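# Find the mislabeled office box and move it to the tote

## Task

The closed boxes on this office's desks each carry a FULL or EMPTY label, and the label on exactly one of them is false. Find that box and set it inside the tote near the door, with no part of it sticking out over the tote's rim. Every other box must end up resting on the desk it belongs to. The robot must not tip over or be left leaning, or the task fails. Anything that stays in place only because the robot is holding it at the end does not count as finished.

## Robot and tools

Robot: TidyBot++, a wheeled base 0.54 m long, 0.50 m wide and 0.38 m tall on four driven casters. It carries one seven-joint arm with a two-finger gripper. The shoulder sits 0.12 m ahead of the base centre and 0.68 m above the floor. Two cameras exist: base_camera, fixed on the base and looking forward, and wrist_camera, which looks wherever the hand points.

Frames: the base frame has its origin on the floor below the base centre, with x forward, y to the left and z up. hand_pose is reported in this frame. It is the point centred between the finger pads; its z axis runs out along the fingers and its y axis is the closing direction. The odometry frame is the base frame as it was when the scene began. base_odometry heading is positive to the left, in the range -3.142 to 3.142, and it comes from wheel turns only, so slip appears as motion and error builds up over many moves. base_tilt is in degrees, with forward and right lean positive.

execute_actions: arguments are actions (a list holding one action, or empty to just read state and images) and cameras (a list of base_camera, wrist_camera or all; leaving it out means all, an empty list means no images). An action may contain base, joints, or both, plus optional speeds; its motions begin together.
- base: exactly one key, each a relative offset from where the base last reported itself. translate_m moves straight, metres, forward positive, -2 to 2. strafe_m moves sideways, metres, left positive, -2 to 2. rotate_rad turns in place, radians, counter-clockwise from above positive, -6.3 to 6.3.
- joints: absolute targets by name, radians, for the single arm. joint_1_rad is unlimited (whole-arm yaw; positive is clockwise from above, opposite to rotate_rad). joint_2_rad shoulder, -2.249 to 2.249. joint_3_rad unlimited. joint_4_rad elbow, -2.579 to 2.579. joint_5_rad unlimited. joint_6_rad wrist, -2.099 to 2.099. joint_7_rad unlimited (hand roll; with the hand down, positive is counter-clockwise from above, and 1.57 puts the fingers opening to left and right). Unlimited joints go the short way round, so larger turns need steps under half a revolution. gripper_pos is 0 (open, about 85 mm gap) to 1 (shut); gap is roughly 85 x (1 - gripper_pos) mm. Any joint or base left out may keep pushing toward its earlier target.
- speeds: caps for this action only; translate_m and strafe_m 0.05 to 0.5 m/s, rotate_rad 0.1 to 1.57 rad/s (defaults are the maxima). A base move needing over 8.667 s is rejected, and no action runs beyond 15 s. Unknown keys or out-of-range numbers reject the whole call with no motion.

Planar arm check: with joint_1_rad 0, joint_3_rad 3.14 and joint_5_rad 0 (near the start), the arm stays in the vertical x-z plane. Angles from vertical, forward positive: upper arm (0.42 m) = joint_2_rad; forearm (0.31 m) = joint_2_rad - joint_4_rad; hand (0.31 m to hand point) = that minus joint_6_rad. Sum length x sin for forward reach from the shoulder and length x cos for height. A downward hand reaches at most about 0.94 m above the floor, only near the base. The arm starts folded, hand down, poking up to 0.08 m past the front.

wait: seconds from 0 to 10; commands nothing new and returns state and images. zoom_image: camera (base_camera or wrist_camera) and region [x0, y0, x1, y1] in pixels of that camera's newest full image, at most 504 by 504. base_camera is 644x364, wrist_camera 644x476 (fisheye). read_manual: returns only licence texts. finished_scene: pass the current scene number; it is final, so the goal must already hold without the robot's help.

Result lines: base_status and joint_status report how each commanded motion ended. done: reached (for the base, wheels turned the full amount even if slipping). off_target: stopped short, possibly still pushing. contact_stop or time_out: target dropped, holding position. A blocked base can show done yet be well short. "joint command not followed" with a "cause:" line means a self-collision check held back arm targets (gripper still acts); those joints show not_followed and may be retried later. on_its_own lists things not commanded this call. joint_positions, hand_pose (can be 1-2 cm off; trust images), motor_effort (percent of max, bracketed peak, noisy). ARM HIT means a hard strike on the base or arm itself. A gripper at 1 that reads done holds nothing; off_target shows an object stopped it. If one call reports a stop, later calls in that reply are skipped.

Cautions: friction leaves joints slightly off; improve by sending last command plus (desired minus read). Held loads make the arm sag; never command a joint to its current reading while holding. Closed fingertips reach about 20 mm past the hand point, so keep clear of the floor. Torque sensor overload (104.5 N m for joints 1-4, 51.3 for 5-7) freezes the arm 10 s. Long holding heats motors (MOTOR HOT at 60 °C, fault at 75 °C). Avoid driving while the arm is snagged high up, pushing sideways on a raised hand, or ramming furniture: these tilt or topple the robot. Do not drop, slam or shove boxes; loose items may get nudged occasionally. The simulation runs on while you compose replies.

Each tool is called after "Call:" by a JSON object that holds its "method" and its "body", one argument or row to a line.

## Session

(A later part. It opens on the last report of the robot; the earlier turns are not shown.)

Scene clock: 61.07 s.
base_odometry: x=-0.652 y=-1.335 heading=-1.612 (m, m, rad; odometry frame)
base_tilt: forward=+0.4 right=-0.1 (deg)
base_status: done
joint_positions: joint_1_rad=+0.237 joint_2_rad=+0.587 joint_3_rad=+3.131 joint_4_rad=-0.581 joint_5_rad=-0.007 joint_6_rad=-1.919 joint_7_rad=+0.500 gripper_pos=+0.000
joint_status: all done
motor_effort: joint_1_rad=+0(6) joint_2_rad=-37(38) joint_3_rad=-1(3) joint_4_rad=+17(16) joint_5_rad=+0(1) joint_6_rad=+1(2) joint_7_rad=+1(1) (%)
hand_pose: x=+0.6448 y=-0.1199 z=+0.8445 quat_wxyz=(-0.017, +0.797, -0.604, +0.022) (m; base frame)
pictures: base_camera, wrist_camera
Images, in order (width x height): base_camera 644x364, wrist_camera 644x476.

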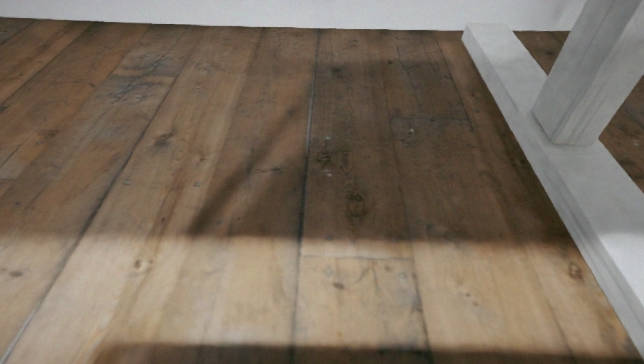

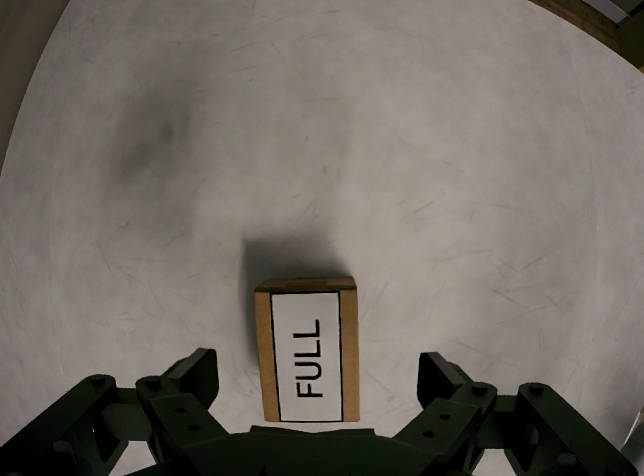

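Call:
{"method": "execute_actions", "body": {
  "actions": [
    {"joints":{"joint_1_rad":0.2,"joint_2_rad":0.575,"joint_4_rad":-0.70,"joint_6_rad":-1.80}}
  ],
  "cameras": ["wrist_camera"]
}}

Call:
{"method": "execute_actions", "body": {
  "actions": [
    {"joints":{"joint_4_rad":-0.85,"joint_6_rad":-1.67}}
  ],
  "cameras": ["wrist_camera"]
}}

Call:
{"method": "execute_actions", "body": {
  "actions": [
    {"joints":{"gripper_pos":1}}
  ],
  "cameras": []
}}

Call:
{"method": "execute_actions", "body": {
  "actions": [
    {"joints":{"joint_4_rad":-0.74,"joint_6_rad":-1.845}}
  ],
  "cameras": ["wrist_camera"]
}}

Scene clock: 62.73 s.
base_odometry: x=-0.652 y=-1.335 heading=-1.612 (m, m, rad; odometry frame)
base_tilt: forward=+0.3 right=-0.2 (deg)
base_status: not commanded
joint_positions: joint_1_rad=+0.209 joint_2_rad=+0.585 joint_3_rad=+3.131 joint_4_rad=-0.691 joint_5_rad=-0.007 joint_6_rad=-1.840 joint_7_rad=+0.500 gripper_pos=+0.000
joint_status: all done
motor_effort: joint_1_rad=+0(1) joint_2_rad=-38(38) joint_3_rad=-1(0) joint_4_rad=+17(18) joint_5_rad=+0(0) joint_6_rad=+1(2) joint_7_rad=+1(0) (%)
hand_pose: x=+0.6499 y=-0.1050 z=+0.8128 quat_wxyz=(-0.011, +0.805, -0.593, +0.009) (m; base frame)
pictures: wrist_camera
Images, in order (width x height): wrist_camera 644x476.

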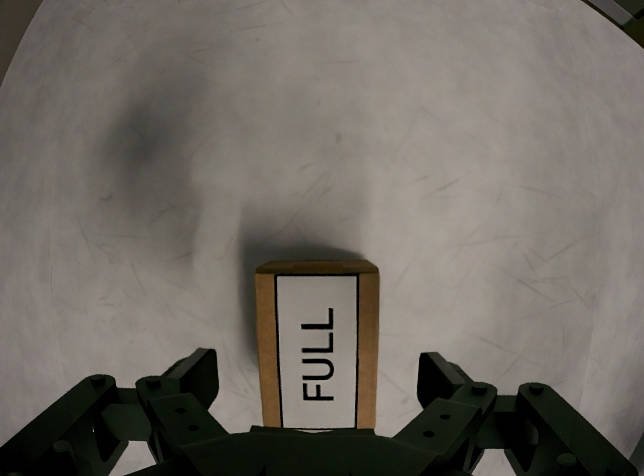

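Scene clock: 63.80 s.
base_odometry: x=-0.652 y=-1.335 heading=-1.612 (m, m, rad; odometry frame)
base_tilt: forward=+0.3 right=-0.1 (deg)
base_status: not commanded
joint_positions: joint_1_rad=+0.209 joint_2_rad=+0.583 joint_3_rad=+3.131 joint_4_rad=-0.841 joint_5_rad=-0.007 joint_6_rad=-1.712 joint_7_rad=+0.500 gripper_pos=+0.000
joint_status: all done
motor_effort: joint_1_rad=+0(0) joint_2_rad=-38(40) joint_3_rad=+0(1) joint_4_rad=+17(18) joint_5_rad=+0(0) joint_6_rad=+1(1) joint_7_rad=+1(1) (%)
hand_pose: x=+0.6531 y=-0.1053 z=+0.7682 quat_wxyz=(-0.007, +0.805, -0.593, +0.000) (m; base frame)
pictures: wrist_camera
Images, in order (width x height): wrist_camera 644x476.

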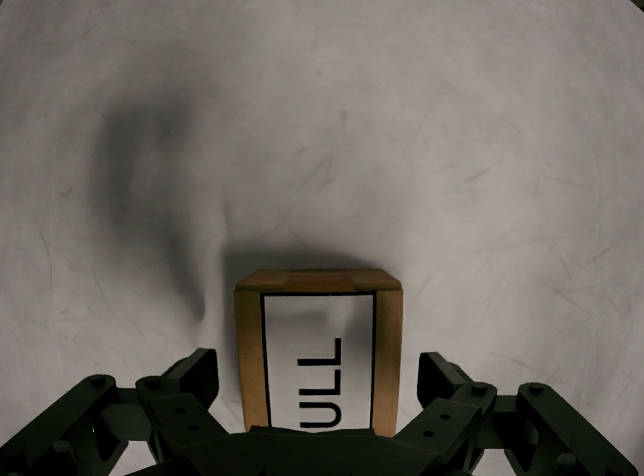

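Scene clock: 64.90 s.
base_odometry: x=-0.652 y=-1.335 heading=-1.612 (m, m, rad; odometry frame)
base_tilt: forward=+0.3 right=-0.1 (deg)
base_status: not commanded
joint_positions: joint_1_rad=+0.209 joint_2_rad=+0.580 joint_3_rad=+3.131 joint_4_rad=-0.843 joint_5_rad=-0.007 joint_6_rad=-1.710 joint_7_rad=+0.500 gripper_pos=+0.353
joint_status: gripper_pos off_target (ended at +0.353, target +1.000)
motor_effort: joint_1_rad=+0(1) joint_2_rad=-38(43) joint_3_rad=-1(1) joint_4_rad=+17(20) joint_5_rad=+0(1) joint_6_rad=+1(3) joint_7_rad=+1(1) (%)
hand_pose: x=+0.6529 y=-0.1053 z=+0.7691 quat_wxyz=(-0.008, +0.805, -0.593, +0.001) (m; base frame)
pictures: none
No camera images: the call's "cameras" was empty. Leave "cameras" out to get every camera's image.

Scene clock: 65.87 s.
base_odometry: x=-0.652 y=-1.335 heading=-1.612 (m, m, rad; odometry frame)
base_tilt: forward=+0.4 right=-0.2 (deg)
base_status: not commanded
joint_positions: joint_1_rad=+0.209 joint_2_rad=+0.594 joint_3_rad=+3.131 joint_4_rad=-0.764 joint_5_rad=-0.007 joint_6_rad=-1.806 joint_7_rad=+0.500 gripper_pos=+0.353
joint_status: all done
motor_effort: joint_1_rad=+0(0) joint_2_rad=-43(45) joint_3_rad=-1(1) joint_4_rad=+19(21) joint_5_rad=-1(0) joint_6_rad=+1(2) joint_7_rad=+1(1) (%)
hand_pose: x=+0.6446 y=-0.1038 z=+0.7857 quat_wxyz=(-0.001, +0.805, -0.593, -0.013) (m; base frame)
pictures: wrist_camera
Images, in order (width x height): wrist_camera 644x476.

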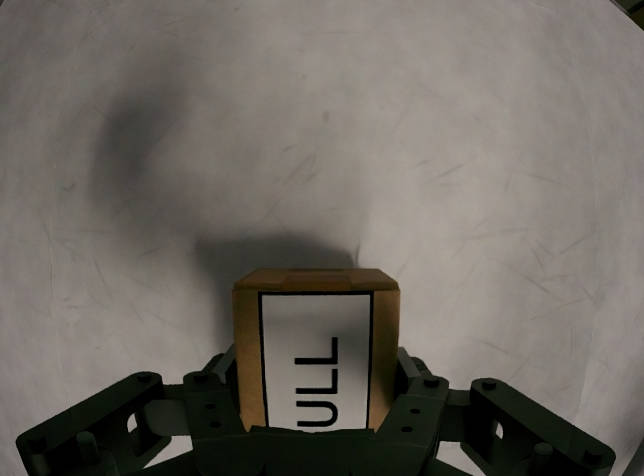

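Call:
{"method": "execute_actions", "body": {
  "actions": [
    {"joints":{"joint_4_rad":-0.825,"joint_6_rad":-1.68}}
  ],
  "cameras": []
}}

Call:
{"method": "execute_actions", "body": {
  "actions": [
    {"joints":{"gripper_pos":0}}
  ],
  "cameras": []
}}

Call:
{"method": "execute_actions", "body": {
  "actions": [
    {"joints":{"joint_4_rad":-0.57,"joint_6_rad":-1.94}}
  ],
  "cameras": ["wrist_camera"]
}}

Call:
{"method": "execute_actions", "body": {
  "actions": [
    {"base":{"translate_m":-0.8},"joints":{"joint_1_rad":2.2,"joint_2_rad":-0.3,"joint_4_rad":-0.6,"joint_6_rad":-1.85,"joint_7_rad":1.59}}
  ],
  "cameras": ["wrist_camera"]
}}

Call:
{"method": "execute_actions", "body": {
  "actions": [
    {"base":{"rotate_rad":-3.1416},"joints":{"joint_1_rad":0}}
  ]
}}

Scene clock: 67.67 s.
base_odometry: x=-0.652 y=-1.335 heading=-1.612 (m, m, rad; odometry frame)
base_tilt: forward=+0.4 right=-0.1 (deg)
base_status: not commanded
joint_positions: joint_1_rad=+0.209 joint_2_rad=+0.591 joint_3_rad=+3.131 joint_4_rad=-0.822 joint_5_rad=-0.007 joint_6_rad=-1.718 joint_7_rad=+0.500 gripper_pos=+0.353
joint_status: all done
motor_effort: joint_1_rad=+0(1) joint_2_rad=-39(45) joint_3_rad=+0(1) joint_4_rad=+18(19) joint_5_rad=+0(1) joint_6_rad=+1(4) joint_7_rad=+1(1) (%)
hand_pose: x=+0.6567 y=-0.1061 z=+0.7692 quat_wxyz=(-0.008, +0.805, -0.593, +0.002) (m; base frame)
pictures: none
No camera images: the call's "cameras" was empty. Leave "cameras" out to get every camera's image.

Scene clock: 68.77 s.
base_odometry: x=-0.652 y=-1.335 heading=-1.612 (m, m, rad; odometry frame)
base_tilt: forward=+0.4 right=-0.1 (deg)
base_status: not commanded
joint_positions: joint_1_rad=+0.209 joint_2_rad=+0.585 joint_3_rad=+3.131 joint_4_rad=-0.823 joint_5_rad=-0.007 joint_6_rad=-1.718 joint_7_rad=+0.500 gripper_pos=+0.000
joint_status: all done
motor_effort: joint_1_rad=+0(0) joint_2_rad=-38(42) joint_3_rad=+0(0) joint_4_rad=+18(20) joint_5_rad=+0(0) joint_6_rad=+1(1) joint_7_rad=+1(1) (%)
hand_pose: x=+0.6559 y=-0.1059 z=+0.7723 quat_wxyz=(-0.009, +0.805, -0.593, +0.004) (m; base frame)
pictures: none
No camera images: the call's "cameras" was empty. Leave "cameras" out to get every camera's image.

Scene clock: 70.07 s.
base_odometry: x=-0.652 y=-1.335 heading=-1.612 (m, m, rad; odometry frame)
base_tilt: forward=+0.3 right=-0.1 (deg)
base_status: not commanded
joint_positions: joint_1_rad=+0.209 joint_2_rad=+0.579 joint_3_rad=+3.131 joint_4_rad=-0.580 joint_5_rad=-0.007 joint_6_rad=-1.899 joint_7_rad=+0.500 gripper_pos=+0.000
joint_status: all done
motor_effort: joint_1_rad=+0(0) joint_2_rad=-37(41) joint_3_rad=-1(0) joint_4_rad=+17(18) joint_5_rad=-1(1) joint_6_rad=+2(2) joint_7_rad=+1(1) (%)
hand_pose: x=+0.6529 y=-0.1058 z=+0.8495 quat_wxyz=(-0.023, +0.805, -0.592, +0.035) (m; base frame)
pictures: wrist_camera
Images, in order (width x height): wrist_camera 644x476.

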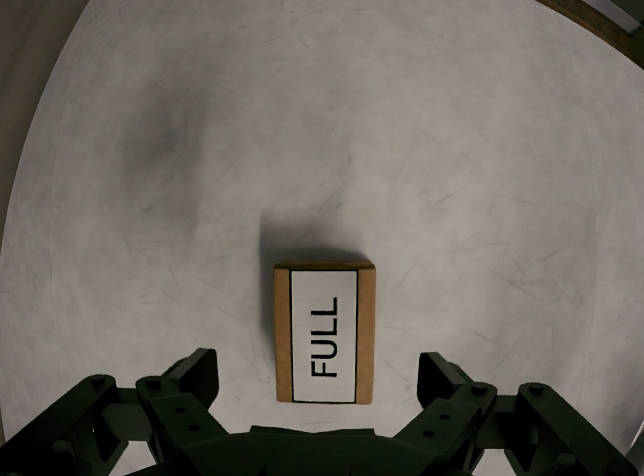

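Scene clock: 73.23 s.
base_odometry: x=-0.620 y=-0.535 heading=-1.612 (m, m, rad; odometry frame)
base_tilt: forward=+0.3 right=-0.2 (deg)
base_status: done
joint_positions: joint_1_rad=+2.189 joint_2_rad=-0.291 joint_3_rad=+3.132 joint_4_rad=-0.585 joint_5_rad=-0.007 joint_6_rad=-1.894 joint_7_rad=+1.566 gripper_pos=+0.000
joint_status: all done
motor_effort: joint_1_rad=+0(5) joint_2_rad=+1(41) joint_3_rad=+0(3) joint_4_rad=+10(17) joint_5_rad=+0(3) joint_6_rad=+8(8) joint_7_rad=+1(1) (%)
hand_pose: x=-0.0054 y=-0.1866 z=+1.2055 quat_wxyz=(+0.406, +0.412, -0.787, +0.214) (m; base frame)
pictures: wrist_camera
Images, in order (width x height): wrist_camera 644x476.

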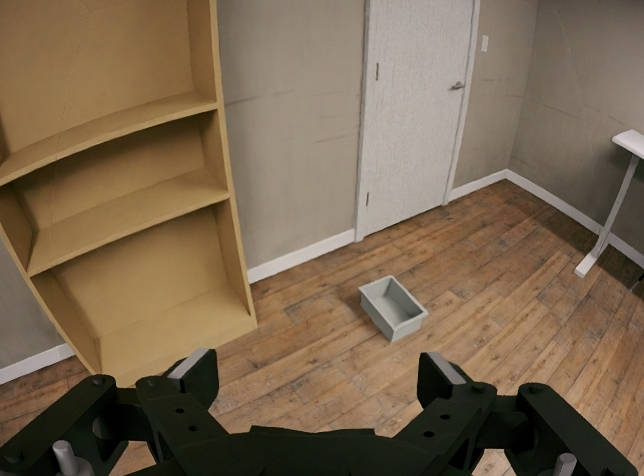

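Scene clock: 76.53 s.
base_odometry: x=-0.620 y=-0.535 heading=+1.531 (m, m, rad; odometry frame)
base_tilt: forward=+0.3 right=-0.2 (deg)
base_status: done
joint_positions: joint_1_rad=+0.011 joint_2_rad=-0.291 joint_3_rad=+3.132 joint_4_rad=-0.586 joint_5_rad=-0.007 joint_6_rad=-1.893 joint_7_rad=+1.566 gripper_pos=+0.000
joint_status: all done
motor_effort: joint_1_rad=+0(1) joint_2_rad=+1(3) joint_3_rad=+0(1) joint_4_rad=+10(10) joint_5_rad=-1(1) joint_6_rad=+8(8) joint_7_rad=+1(1) (%)
hand_pose: x=+0.3434 y=+0.0044 z=+1.2055 quat_wxyz=(-0.002, +0.888, +0.000, +0.459) (m; base frame)
pictures: base_camera, wrist_camera
Images, in order (width x height): base_camera 644x364, wrist_camera 644x476.

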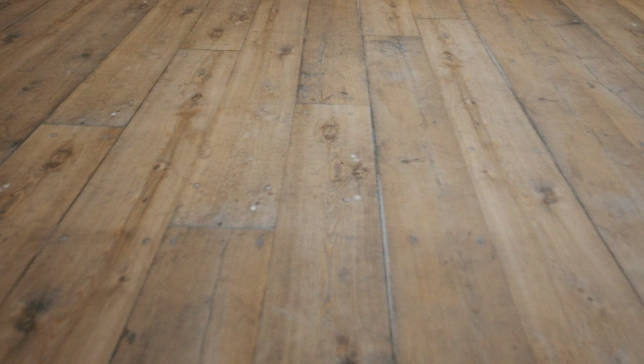

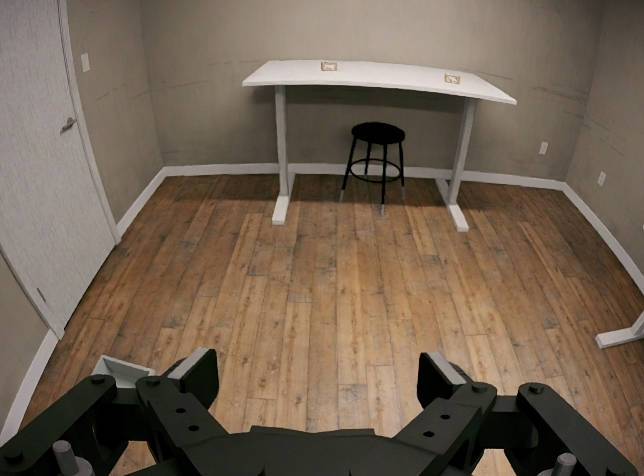

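Call:
{"method": "execute_actions", "body": {
  "actions": [
    {"base":{"translate_m":1.5}}
  ]
}}

Scene clock: 81.17 s.
base_odometry: x=-0.559 y=+0.964 heading=+1.530 (m, m, rad; odometry frame)
base_tilt: forward=+0.3 right=-0.2 (deg)
base_status: done
joint_positions: joint_1_rad=+0.011 joint_2_rad=-0.296 joint_3_rad=+3.132 joint_4_rad=-0.590 joint_5_rad=-0.007 joint_6_rad=-1.892 joint_7_rad=+1.566 gripper_pos=+0.000
joint_status: not commanded
motor_effort: joint_1_rad=+0(0) joint_2_rad=+1(5) joint_3_rad=+0(1) joint_4_rad=+10(11) joint_5_rad=-1(1) joint_6_rad=+8(8) joint_7_rad=+1(1) (%)
hand_pose: x=+0.3414 y=+0.0044 z=+1.2055 quat_wxyz=(-0.002, +0.888, +0.000, +0.460) (m; base frame)
pictures: base_camera, wrist_camera
Images, in order (width x height): base_camera 644x364, wrist_camera 644x476.

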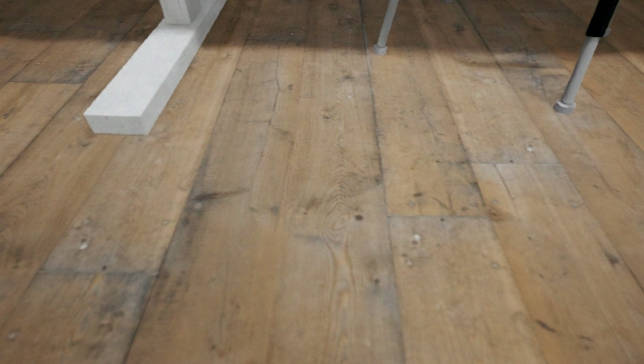

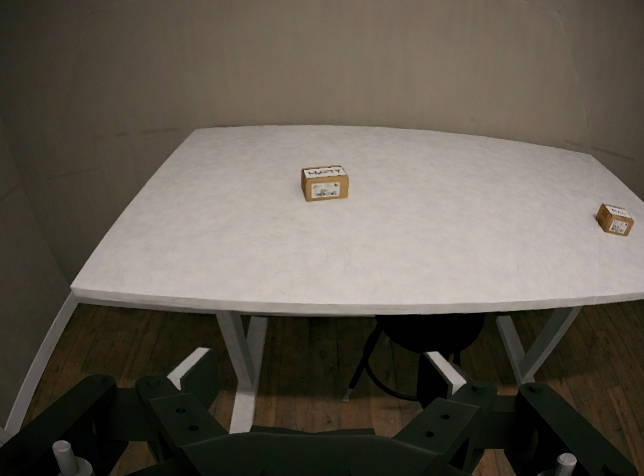

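Call:
{"method": "execute_actions", "body": {
  "actions": [
    {"base":{"strafe_m":0.64},"joints":{"joint_1_rad":1.36,"joint_2_rad":0.26,"joint_3_rad":3.15,"joint_4_rad":-0.71,"joint_6_rad":-1.27}}
  ]
}}

Call:
{"method": "execute_actions", "body": {
  "actions": [
    {"base":{"translate_m":0.35}}
  ]
}}

Scene clock: 84.67 s.
base_odometry: x=-1.198 y=+0.990 heading=+1.530 (m, m, rad; odometry frame)
base_tilt: forward=+0.3 right=-0.2 (deg)
base_status: done
joint_positions: joint_1_rad=+1.354 joint_2_rad=+0.246 joint_3_rad=+3.141 joint_4_rad=-0.695 joint_5_rad=-0.007 joint_6_rad=-1.313 joint_7_rad=+1.566 gripper_pos=+0.000
joint_status: all done
motor_effort: joint_1_rad=+0(1) joint_2_rad=-28(29) joint_3_rad=+1(1) joint_4_rad=+18(19) joint_5_rad=-1(2) joint_6_rad=+8(9) joint_7_rad=+1(1) (%)
hand_pose: x=+0.2512 y=-0.5831 z=+1.0782 quat_wxyz=(+0.265, +0.703, -0.567, +0.337) (m; base frame)
pictures: base_camera, wrist_camera
Images, in order (width x height): base_camera 644x364, wrist_camera 644x476.

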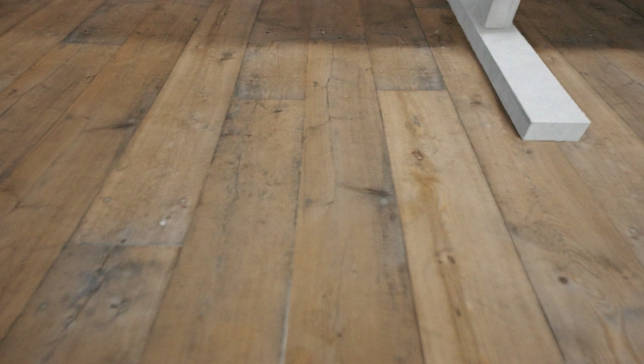

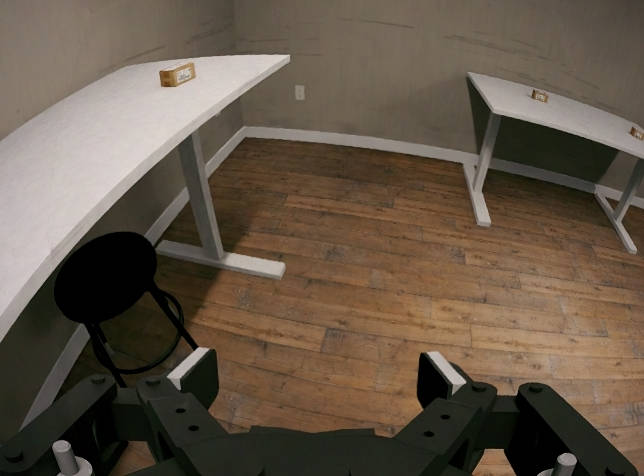

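Scene clock: 86.70 s.
base_odometry: x=-1.184 y=+1.340 heading=+1.531 (m, m, rad; odometry frame)
base_tilt: forward=+0.3 right=-0.1 (deg)
base_status: done
joint_positions: joint_1_rad=+1.354 joint_2_rad=+0.248 joint_3_rad=+3.144 joint_4_rad=-0.696 joint_5_rad=-0.007 joint_6_rad=-1.313 joint_7_rad=+1.566 gripper_pos=+0.000
joint_status: not commanded
motor_effort: joint_1_rad=+0(3) joint_2_rad=-28(29) joint_3_rad=+0(2) joint_4_rad=+19(19) joint_5_rad=-1(1) joint_6_rad=+8(8) joint_7_rad=+1(1) (%)
hand_pose: x=+0.2503 y=-0.5844 z=+1.0768 quat_wxyz=(+0.265, +0.703, -0.568, +0.336) (m; base frame)
pictures: base_camera, wrist_camera
Images, in order (width x height): base_camera 644x364, wrist_camera 644x476.

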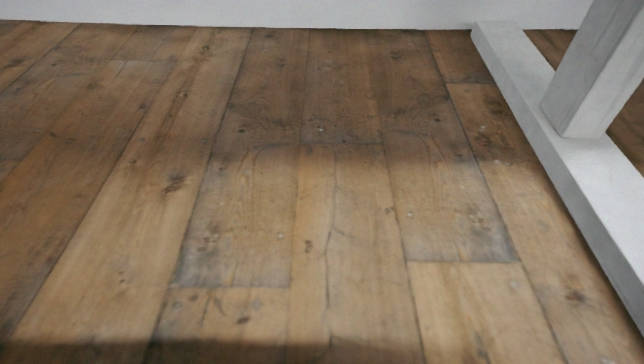

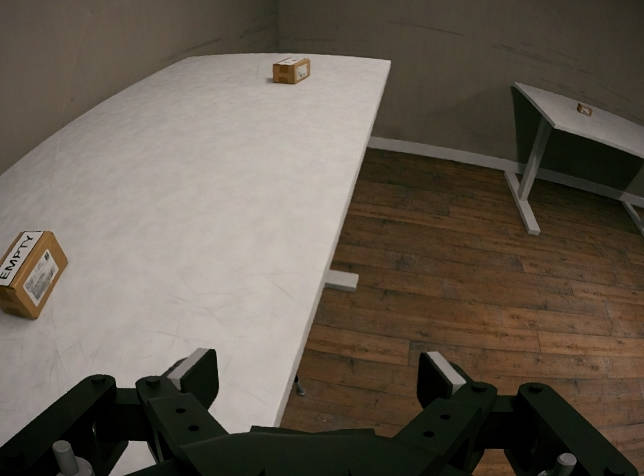

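Call:
{"method": "execute_actions", "body": {
  "actions": [
    {"base":{"translate_m":0.31},"speeds":{"translate_m":0.2}}
  ]
}}

Scene clock: 89.20 s.
base_odometry: x=-1.172 y=+1.650 heading=+1.531 (m, m, rad; odometry frame)
base_tilt: forward=+0.3 right=-0.2 (deg)
base_status: done
joint_positions: joint_1_rad=+1.358 joint_2_rad=+0.248 joint_3_rad=+3.145 joint_4_rad=-0.696 joint_5_rad=-0.007 joint_6_rad=-1.313 joint_7_rad=+1.566 gripper_pos=+0.000
joint_status: not commanded
motor_effort: joint_1_rad=+1(2) joint_2_rad=-28(29) joint_3_rad=+0(2) joint_4_rad=+19(19) joint_5_rad=-1(0) joint_6_rad=+8(8) joint_7_rad=+1(1) (%)
hand_pose: x=+0.2475 y=-0.5851 z=+1.0767 quat_wxyz=(+0.266, +0.702, -0.570, +0.335) (m; base frame)
pictures: base_camera, wrist_camera
Images, in order (width x height): base_camera 644x364, wrist_camera 644x476.

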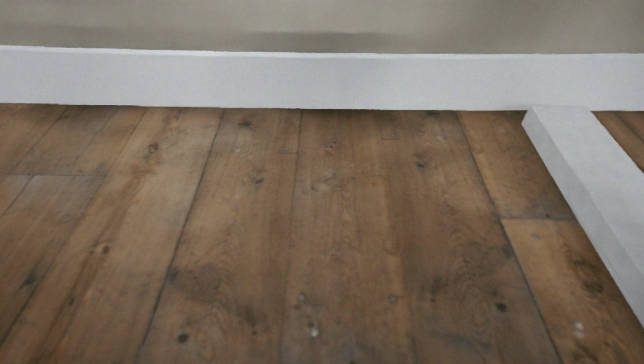

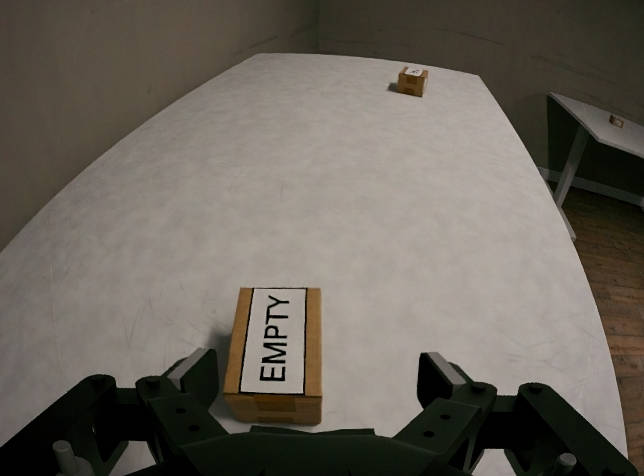

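Call:
{"method": "execute_actions", "body": {
  "actions": [
    {"base":{"translate_m":0.028},"joints":{"joint_4_rad":-0.80,"joint_6_rad":-1.19}}
  ],
  "cameras": ["wrist_camera"]
}}

Scene clock: 90.50 s.
base_odometry: x=-1.171 y=+1.678 heading=+1.531 (m, m, rad; odometry frame)
base_tilt: forward=+0.3 right=-0.1 (deg)
base_status: done
joint_positions: joint_1_rad=+1.355 joint_2_rad=+0.257 joint_3_rad=+3.146 joint_4_rad=-0.791 joint_5_rad=-0.007 joint_6_rad=-1.233 joint_7_rad=+1.566 gripper_pos=+0.000
joint_status: all done
motor_effort: joint_1_rad=+0(3) joint_2_rad=-30(31) joint_3_rad=+0(1) joint_4_rad=+20(21) joint_5_rad=-1(1) joint_6_rad=+7(7) joint_7_rad=+1(1) (%)
hand_pose: x=+0.2519 y=-0.6009 z=+1.0425 quat_wxyz=(+0.259, +0.706, -0.572, +0.327) (m; base frame)
pictures: wrist_camera
Images, in order (width x height): wrist_camera 644x476.

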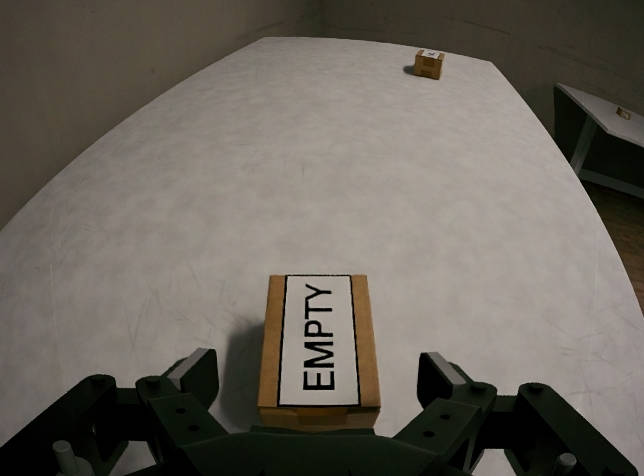

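Call:
{"method": "execute_actions", "body": {
  "actions": [
    {"joints":{"joint_4_rad":-0.945,"joint_6_rad":-1.06}}
  ],
  "cameras": ["wrist_camera"]
}}

Call:
{"method": "execute_actions", "body": {
  "actions": [
    {"joints":{"gripper_pos":1}}
  ],
  "cameras": []
}}

Call:
{"method": "execute_actions", "body": {
  "actions": [
    {"joints":{"joint_4_rad":-0.80,"joint_6_rad":-1.22}}
  ],
  "cameras": ["wrist_camera"]
}}

Scene clock: 92.03 s.
base_odometry: x=-1.171 y=+1.678 heading=+1.531 (m, m, rad; odometry frame)
base_tilt: forward=+0.4 right=-0.1 (deg)
base_status: not commanded
joint_positions: joint_1_rad=+1.355 joint_2_rad=+0.259 joint_3_rad=+3.146 joint_4_rad=-0.937 joint_5_rad=-0.007 joint_6_rad=-1.103 joint_7_rad=+1.566 gripper_pos=+0.000
joint_status: all done
motor_effort: joint_1_rad=+0(0) joint_2_rad=-30(32) joint_3_rad=+0(0) joint_4_rad=+20(21) joint_5_rad=-1(1) joint_6_rad=+7(8) joint_7_rad=+1(0) (%)
hand_pose: x=+0.2554 y=-0.6177 z=+0.9962 quat_wxyz=(+0.254, +0.709, -0.575, +0.320) (m; base frame)
pictures: wrist_camera
Images, in order (width x height): wrist_camera 644x476.

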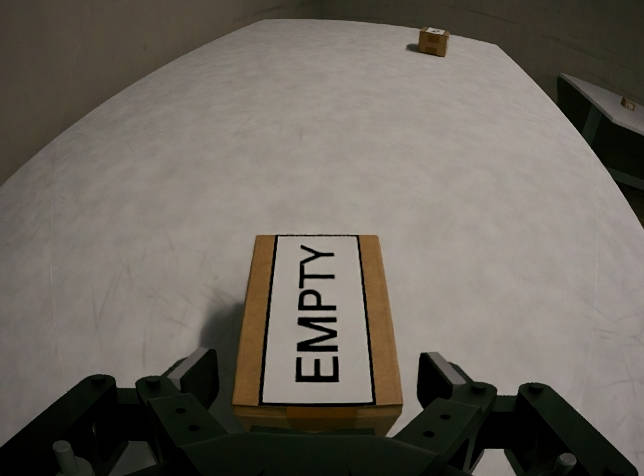

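Scene clock: 93.13 s.
base_odometry: x=-1.171 y=+1.678 heading=+1.531 (m, m, rad; odometry frame)
base_tilt: forward=+0.3 right=-0.1 (deg)
base_status: not commanded
joint_positions: joint_1_rad=+1.355 joint_2_rad=+0.259 joint_3_rad=+3.146 joint_4_rad=-0.937 joint_5_rad=-0.007 joint_6_rad=-1.101 joint_7_rad=+1.566 gripper_pos=+0.348
joint_status: gripper_pos off_target (ended at +0.348, target +1.000)
motor_effort: joint_1_rad=+0(0) joint_2_rad=-30(32) joint_3_rad=+0(0) joint_4_rad=+21(21) joint_5_rad=-1(0) joint_6_rad=+8(8) joint_7_rad=+1(1) (%)
hand_pose: x=+0.2554 y=-0.6181 z=+0.9969 quat_wxyz=(+0.254, +0.708, -0.575, +0.321) (m; base frame)
pictures: none
No camera images: the call's "cameras" was empty. Leave "cameras" out to get every camera's image.

Scene clock: 94.20 s.
base_odometry: x=-1.171 y=+1.678 heading=+1.531 (m, m, rad; odometry frame)
base_tilt: forward=+0.3 right=-0.1 (deg)
base_status: not commanded
joint_positions: joint_1_rad=+1.355 joint_2_rad=+0.258 joint_3_rad=+3.146 joint_4_rad=-0.808 joint_5_rad=-0.007 joint_6_rad=-1.179 joint_7_rad=+1.566 gripper_pos=+0.348
joint_status: all done
motor_effort: joint_1_rad=+0(0) joint_2_rad=-29(33) joint_3_rad=+0(0) joint_4_rad=+20(22) joint_5_rad=+0(0) joint_6_rad=+8(8) joint_7_rad=+1(1) (%)
hand_pose: x=+0.2540 y=-0.6109 z=+1.0462 quat_wxyz=(+0.269, +0.700, -0.568, +0.339) (m; base frame)
pictures: wrist_camera
Images, in order (width x height): wrist_camera 644x476.

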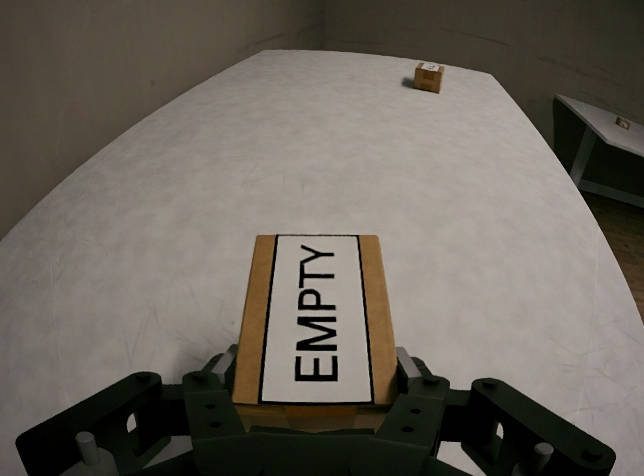

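Call:
{"method": "execute_actions", "body": {
  "actions": [
    {"joints":{"joint_4_rad":-0.947,"joint_6_rad":-1.06}}
  ],
  "cameras": []
}}

Call:
{"method": "execute_actions", "body": {
  "actions": [
    {"joints":{"gripper_pos":0}}
  ],
  "cameras": []
}}

Call:
{"method": "execute_actions", "body": {
  "actions": [
    {"joints":{"joint_2_rad":0.2,"joint_4_rad":-0.70,"joint_6_rad":-1.4}}
  ],
  "cameras": ["wrist_camera"]
}}

Call:
{"method": "execute_actions", "body": {
  "actions": [
    {"base":{"translate_m":-0.39},"joints":{"joint_2_rad":0.1,"joint_4_rad":-0.33,"joint_6_rad":-1.92}}
  ]
}}

Call:
{"method": "execute_actions", "body": {
  "actions": [
    {"base":{"strafe_m":-1.915},"joints":{"joint_1_rad":-1.41}}
  ]
}}

Scene clock: 96.17 s.
base_odometry: x=-1.171 y=+1.678 heading=+1.531 (m, m, rad; odometry frame)
base_tilt: forward=+0.3 right=-0.1 (deg)
base_status: not commanded
joint_positions: joint_1_rad=+1.355 joint_2_rad=+0.259 joint_3_rad=+3.146 joint_4_rad=-0.934 joint_5_rad=-0.007 joint_6_rad=-1.099 joint_7_rad=+1.566 gripper_pos=+0.348
joint_status: all done
motor_effort: joint_1_rad=+0(0) joint_2_rad=-31(34) joint_3_rad=+0(0) joint_4_rad=+21(21) joint_5_rad=+0(0) joint_6_rad=+8(9) joint_7_rad=+0(1) (%)
hand_pose: x=+0.2556 y=-0.6190 z=+0.9987 quat_wxyz=(+0.256, +0.707, -0.574, +0.323) (m; base frame)
pictures: none
No camera images: the call's "cameras" was empty. Leave "cameras" out to get every camera's image.

Scene clock: 97.27 s.
base_odometry: x=-1.171 y=+1.678 heading=+1.531 (m, m, rad; odometry frame)
base_tilt: forward=+0.3 right=-0.2 (deg)
base_status: not commanded
joint_positions: joint_1_rad=+1.355 joint_2_rad=+0.259 joint_3_rad=+3.146 joint_4_rad=-0.934 joint_5_rad=-0.007 joint_6_rad=-1.099 joint_7_rad=+1.566 gripper_pos=+0.000
joint_status: all done
motor_effort: joint_1_rad=+0(0) joint_2_rad=-30(32) joint_3_rad=+0(0) joint_4_rad=+21(22) joint_5_rad=+0(0) joint_6_rad=+7(8) joint_7_rad=+1(1) (%)
hand_pose: x=+0.2556 y=-0.6190 z=+0.9987 quat_wxyz=(+0.256, +0.707, -0.574, +0.323) (m; base frame)
pictures: none
No camera images: the call's "cameras" was empty. Leave "cameras" out to get every camera's image.

Scene clock: 98.57 s.
base_odometry: x=-1.171 y=+1.678 heading=+1.531 (m, m, rad; odometry frame)
base_tilt: forward=+0.3 right=-0.2 (deg)
base_status: not commanded
joint_positions: joint_1_rad=+1.355 joint_2_rad=+0.199 joint_3_rad=+3.146 joint_4_rad=-0.706 joint_5_rad=-0.007 joint_6_rad=-1.359 joint_7_rad=+1.566 gripper_pos=+0.000
joint_status: all done
motor_effort: joint_1_rad=+0(0) joint_2_rad=-26(33) joint_3_rad=-1(0) joint_4_rad=+18(22) joint_5_rad=+0(0) joint_6_rad=+8(9) joint_7_rad=+1(1) (%)
hand_pose: x=+0.2424 y=-0.5563 z=+1.0898 quat_wxyz=(+0.264, +0.703, -0.570, +0.333) (m; base frame)
pictures: wrist_camera
Images, in order (width x height): wrist_camera 644x476.

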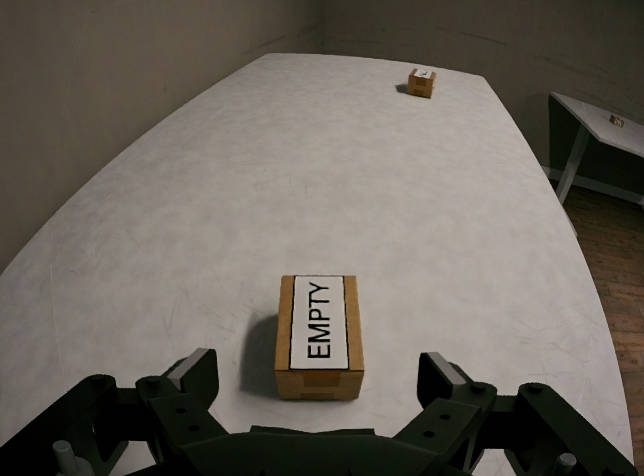

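Scene clock: 100.80 s.
base_odometry: x=-1.187 y=+1.288 heading=+1.531 (m, m, rad; odometry frame)
base_tilt: forward=+0.3 right=-0.1 (deg)
base_status: done
joint_positions: joint_1_rad=+1.359 joint_2_rad=+0.095 joint_3_rad=+3.147 joint_4_rad=-0.336 joint_5_rad=-0.007 joint_6_rad=-1.881 joint_7_rad=+1.566 gripper_pos=+0.000
joint_status: all done
motor_effort: joint_1_rad=+0(3) joint_2_rad=-15(28) joint_3_rad=+1(1) joint_4_rad=+12(19) joint_5_rad=-1(1) joint_6_rad=+7(8) joint_7_rad=+1(1) (%)
hand_pose: x=+0.2048 y=-0.3919 z=+1.1760 quat_wxyz=(+0.251, +0.711, -0.577, +0.315) (m; base frame)
pictures: base_camera, wrist_camera
Images, in order (width x height): base_camera 644x364, wrist_camera 644x476.

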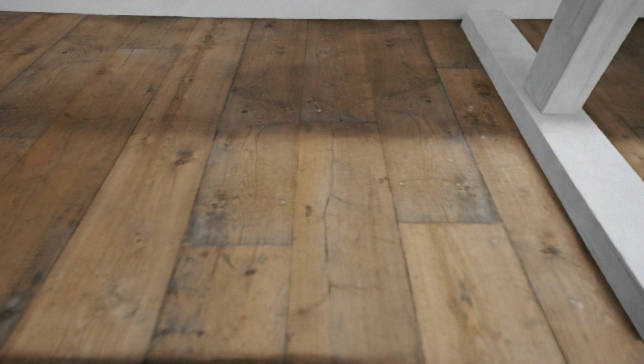

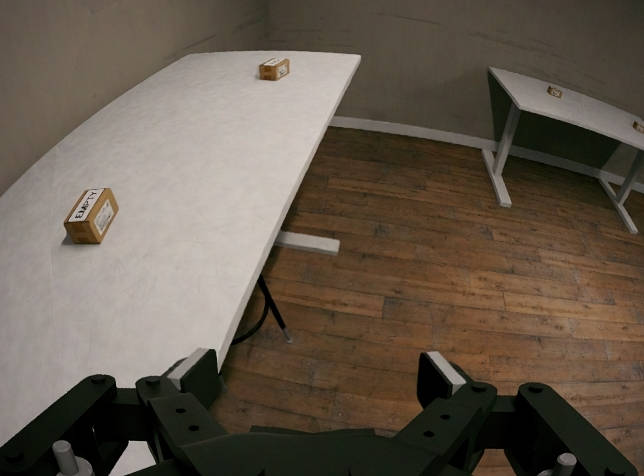

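Scene clock: 106.00 s.
base_odometry: x=+0.727 y=+1.211 heading=+1.531 (m, m, rad; odometry frame)
base_tilt: forward=+0.3 right=-0.2 (deg)
base_status: done
joint_positions: joint_1_rad=-1.401 joint_2_rad=+0.095 joint_3_rad=+3.147 joint_4_rad=-0.336 joint_5_rad=-0.007 joint_6_rad=-1.881 joint_7_rad=+1.566 gripper_pos=+0.000
joint_status: all done
motor_effort: joint_1_rad=+0(0) joint_2_rad=-16(19) joint_3_rad=-1(1) joint_4_rad=+12(13) joint_5_rad=-1(1) joint_6_rad=+7(8) joint_7_rad=+0(1) (%)
hand_pose: x=+0.1853 y=+0.3956 z=+1.1760 quat_wxyz=(-0.261, +0.701, +0.588, +0.306) (m; base frame)
pictures: base_camera, wrist_camera
Images, in order (width x height): base_camera 644x364, wrist_camera 644x476.

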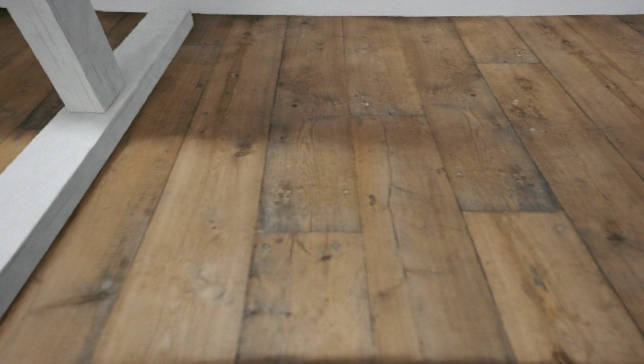

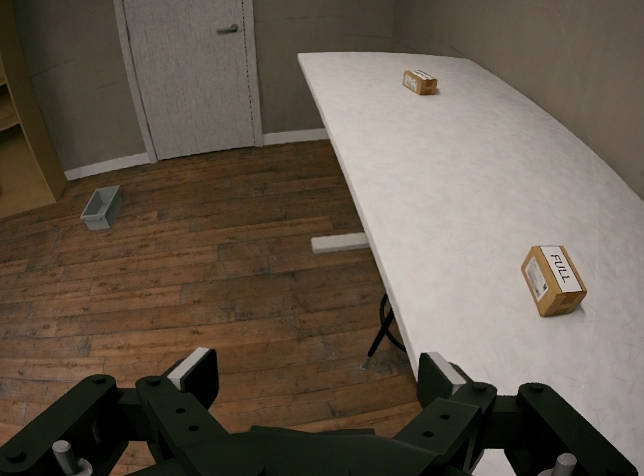

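Call:
{"method": "execute_actions", "body": {
  "actions": [
    {"base":{"translate_m":0.327},"speeds":{"translate_m":0.3},"joints":{"joint_2_rad":0.31,"joint_4_rad":-0.40}}
  ]
}}

Scene clock: 108.33 s.
base_odometry: x=+0.740 y=+1.538 heading=+1.530 (m, m, rad; odometry frame)
base_tilt: forward=+0.3 right=-0.2 (deg)
base_status: done
joint_positions: joint_1_rad=-1.405 joint_2_rad=+0.318 joint_3_rad=+3.147 joint_4_rad=-0.398 joint_5_rad=-0.007 joint_6_rad=-1.881 joint_7_rad=+1.566 gripper_pos=+0.000
joint_status: all done
motor_effort: joint_1_rad=+0(2) joint_2_rad=-26(33) joint_3_rad=+0(1) joint_4_rad=+14(17) joint_5_rad=-1(0) joint_6_rad=+6(7) joint_7_rad=+1(1) (%)
hand_pose: x=+0.2002 y=+0.4926 z=+1.0522 quat_wxyz=(-0.175, +0.737, +0.620, +0.204) (m; base frame)
pictures: base_camera, wrist_camera
Images, in order (width x height): base_camera 644x364, wrist_camera 644x476.

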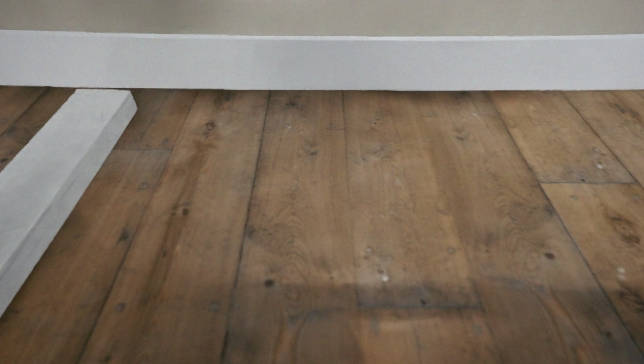

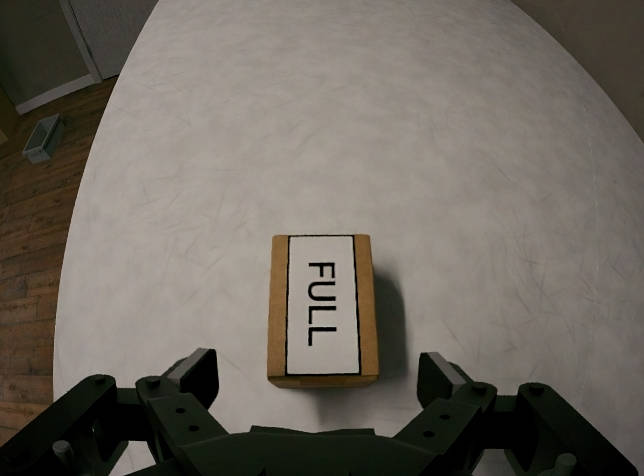

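Call:
{"method": "execute_actions", "body": {
  "actions": [
    {"joints":{"joint_4_rad":-0.625,"joint_6_rad":-1.665}}
  ],
  "cameras": ["wrist_camera"]
}}

Call:
{"method": "execute_actions", "body": {
  "actions": [
    {"joints":{"gripper_pos":1}}
  ],
  "cameras": []
}}

Call:
{"method": "execute_actions", "body": {
  "actions": [
    {"joints":{"joint_4_rad":-0.45,"joint_6_rad":-1.82}}
  ],
  "cameras": ["wrist_camera"]
}}

Scene clock: 110.03 s.
base_odometry: x=+0.740 y=+1.538 heading=+1.530 (m, m, rad; odometry frame)
base_tilt: forward=+0.3 right=-0.2 (deg)
base_status: not commanded
joint_positions: joint_1_rad=-1.405 joint_2_rad=+0.317 joint_3_rad=+3.147 joint_4_rad=-0.615 joint_5_rad=-0.007 joint_6_rad=-1.706 joint_7_rad=+1.566 gripper_pos=+0.000
joint_status: all done
motor_effort: joint_1_rad=+0(0) joint_2_rad=-29(30) joint_3_rad=+0(0) joint_4_rad=+17(17) joint_5_rad=-1(1) joint_6_rad=+5(6) joint_7_rad=+1(0) (%)
hand_pose: x=+0.2061 y=+0.5266 z=+0.9965 quat_wxyz=(-0.163, +0.741, +0.623, +0.189) (m; base frame)
pictures: wrist_camera
Images, in order (width x height): wrist_camera 644x476.

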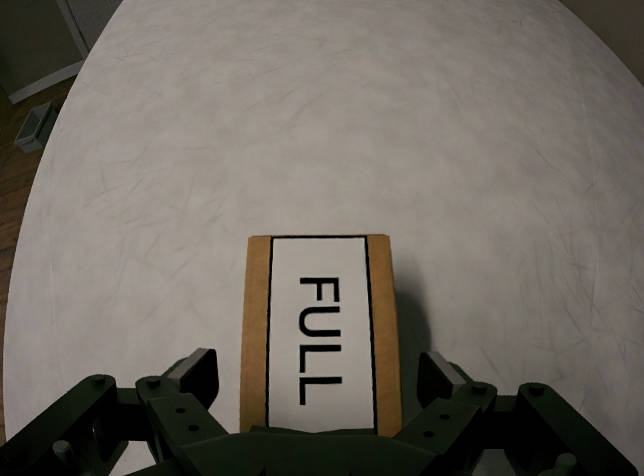

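Scene clock: 111.13 s.
base_odometry: x=+0.740 y=+1.538 heading=+1.530 (m, m, rad; odometry frame)
base_tilt: forward=+0.3 right=-0.2 (deg)
base_status: not commanded
joint_positions: joint_1_rad=-1.405 joint_2_rad=+0.315 joint_3_rad=+3.147 joint_4_rad=-0.616 joint_5_rad=-0.007 joint_6_rad=-1.704 joint_7_rad=+1.566 gripper_pos=+0.351
joint_status: gripper_pos off_target (ended at +0.351, target +1.000)
motor_effort: joint_1_rad=+0(0) joint_2_rad=-29(30) joint_3_rad=+0(0) joint_4_rad=+18(17) joint_5_rad=+0(0) joint_6_rad=+5(6) joint_7_rad=+1(1) (%)
hand_pose: x=+0.2060 y=+0.5263 z=+0.9976 quat_wxyz=(-0.164, +0.741, +0.623, +0.190) (m; base frame)
pictures: none
No camera images: the call's "cameras" was empty. Leave "cameras" out to get every camera's image.

Scene clock: 112.27 s.
base_odometry: x=+0.740 y=+1.538 heading=+1.530 (m, m, rad; odometry frame)
base_tilt: forward=+0.3 right=-0.2 (deg)
base_status: not commanded
joint_positions: joint_1_rad=-1.405 joint_2_rad=+0.312 joint_3_rad=+3.147 joint_4_rad=-0.460 joint_5_rad=-0.007 joint_6_rad=-1.780 joint_7_rad=+1.566 gripper_pos=+0.351
joint_status: all done
motor_effort: joint_1_rad=+0(0) joint_2_rad=-28(30) joint_3_rad=+0(0) joint_4_rad=+16(19) joint_5_rad=-1(0) joint_6_rad=+6(6) joint_7_rad=+1(1) (%)
hand_pose: x=+0.2040 y=+0.5147 z=+1.0490 quat_wxyz=(-0.190, +0.732, +0.616, +0.221) (m; base frame)
pictures: wrist_camera
Images, in order (width x height): wrist_camera 644x476.

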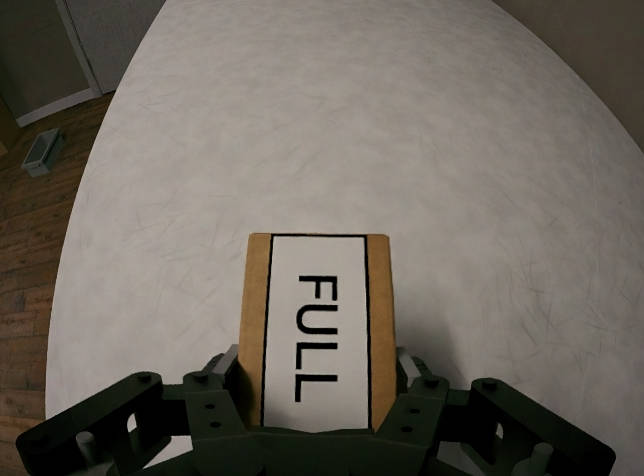

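Call:
{"method": "execute_actions", "body": {
  "actions": [
    {"base":{"translate_m":-0.4},"joints":{"joint_1_rad":-1.7}}
  ],
  "cameras": []
}}

Call:
{"method": "execute_actions", "body": {
  "actions": [
    {"base":{"strafe_m":1.25}}
  ],
  "cameras": []
}}

Call:
{"method": "execute_actions", "body": {
  "actions": [
    {"base":{"translate_m":-0.825},"joints":{"joint_2_rad":0.6,"joint_4_rad":-1.6,"joint_6_rad":-0.6}}
  ],
  "cameras": []
}}

Call:
{"method": "execute_actions", "body": {
  "actions": [
    {"base":{"rotate_rad":1.571},"joints":{"joint_1_rad":0.01}}
  ]
}}

Scene clock: 115.23 s.
base_odometry: x=+0.724 y=+1.138 heading=+1.530 (m, m, rad; odometry frame)
base_tilt: forward=+0.3 right=-0.2 (deg)
base_status: done
joint_positions: joint_1_rad=-1.700 joint_2_rad=+0.312 joint_3_rad=+3.147 joint_4_rad=-0.460 joint_5_rad=-0.007 joint_6_rad=-1.780 joint_7_rad=+1.566 gripper_pos=+0.351
joint_status: all done
motor_effort: joint_1_rad=+0(4) joint_2_rad=-28(31) joint_3_rad=+0(2) joint_4_rad=+16(17) joint_5_rad=+0(1) joint_6_rad=+6(6) joint_7_rad=+1(1) (%)
hand_pose: x=+0.0503 y=+0.5171 z=+1.0490 quat_wxyz=(-0.220, +0.633, +0.717, +0.190) (m; base frame)
pictures: none
No camera images: the call's "cameras" was empty. Leave "cameras" out to get every camera's image.

Scene clock: 119.03 s.
base_odometry: x=-0.525 y=+1.188 heading=+1.530 (m, m, rad; odometry frame)
base_tilt: forward=+0.3 right=-0.2 (deg)
base_status: done
joint_positions: joint_1_rad=-1.700 joint_2_rad=+0.313 joint_3_rad=+3.147 joint_4_rad=-0.460 joint_5_rad=-0.007 joint_6_rad=-1.782 joint_7_rad=+1.566 gripper_pos=+0.351
joint_status: not commanded
motor_effort: joint_1_rad=+0(1) joint_2_rad=-28(31) joint_3_rad=+0(0) joint_4_rad=+16(17) joint_5_rad=+0(0) joint_6_rad=+6(6) joint_7_rad=+1(1) (%)
hand_pose: x=+0.0503 y=+0.5170 z=+1.0478 quat_wxyz=(-0.219, +0.634, +0.717, +0.189) (m; base frame)
pictures: none
No camera images: the call's "cameras" was empty. Leave "cameras" out to get every camera's image.

Scene clock: 122.00 s.
base_odometry: x=-0.559 y=+0.364 heading=+1.530 (m, m, rad; odometry frame)
base_tilt: forward=+0.3 right=-0.2 (deg)
base_status: done
joint_positions: joint_1_rad=-1.703 joint_2_rad=+0.588 joint_3_rad=+3.147 joint_4_rad=-1.589 joint_5_rad=-0.007 joint_6_rad=-0.643 joint_7_rad=+1.566 gripper_pos=+0.351
joint_status: all done
motor_effort: joint_1_rad=+0(3) joint_2_rad=-37(41) joint_3_rad=+0(2) joint_4_rad=+16(20) joint_5_rad=+0(2) joint_6_rad=+4(8) joint_7_rad=+1(1) (%)
hand_pose: x=+0.0416 y=+0.5852 z=+0.5577 quat_wxyz=(-0.121, +0.655, +0.738, +0.105) (m; base frame)
pictures: none
No camera images: the call's "cameras" was empty. Leave "cameras" out to get every camera's image.

Scene clock: 124.90 s.
base_odometry: x=-0.559 y=+0.364 heading=+3.101 (m, m, rad; odometry frame)
base_tilt: forward=+0.3 right=-0.1 (deg)
base_status: done
joint_positions: joint_1_rad=+0.010 joint_2_rad=+0.589 joint_3_rad=+3.149 joint_4_rad=-1.589 joint_5_rad=-0.007 joint_6_rad=-0.642 joint_7_rad=+1.566 gripper_pos=+0.351
joint_status: all done
motor_effort: joint_1_rad=+0(6) joint_2_rad=-37(39) joint_3_rad=-1(4) joint_4_rad=+16(16) joint_5_rad=-1(0) joint_6_rad=+4(4) joint_7_rad=+1(0) (%)
hand_pose: x=+0.7094 y=-0.0074 z=+0.5570 quat_wxyz=(+0.000, +0.987, -0.012, +0.160) (m; base frame)
pictures: base_camera, wrist_camera
Images, in order (width x height): base_camera 644x364, wrist_camera 644x476.

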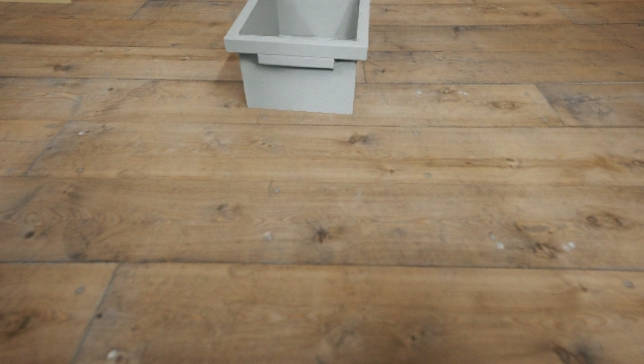

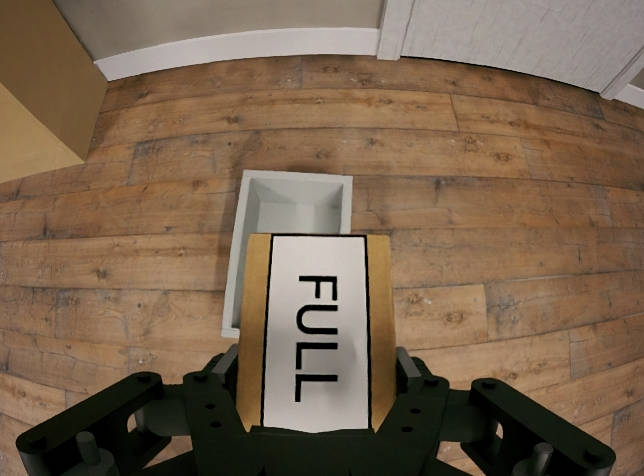

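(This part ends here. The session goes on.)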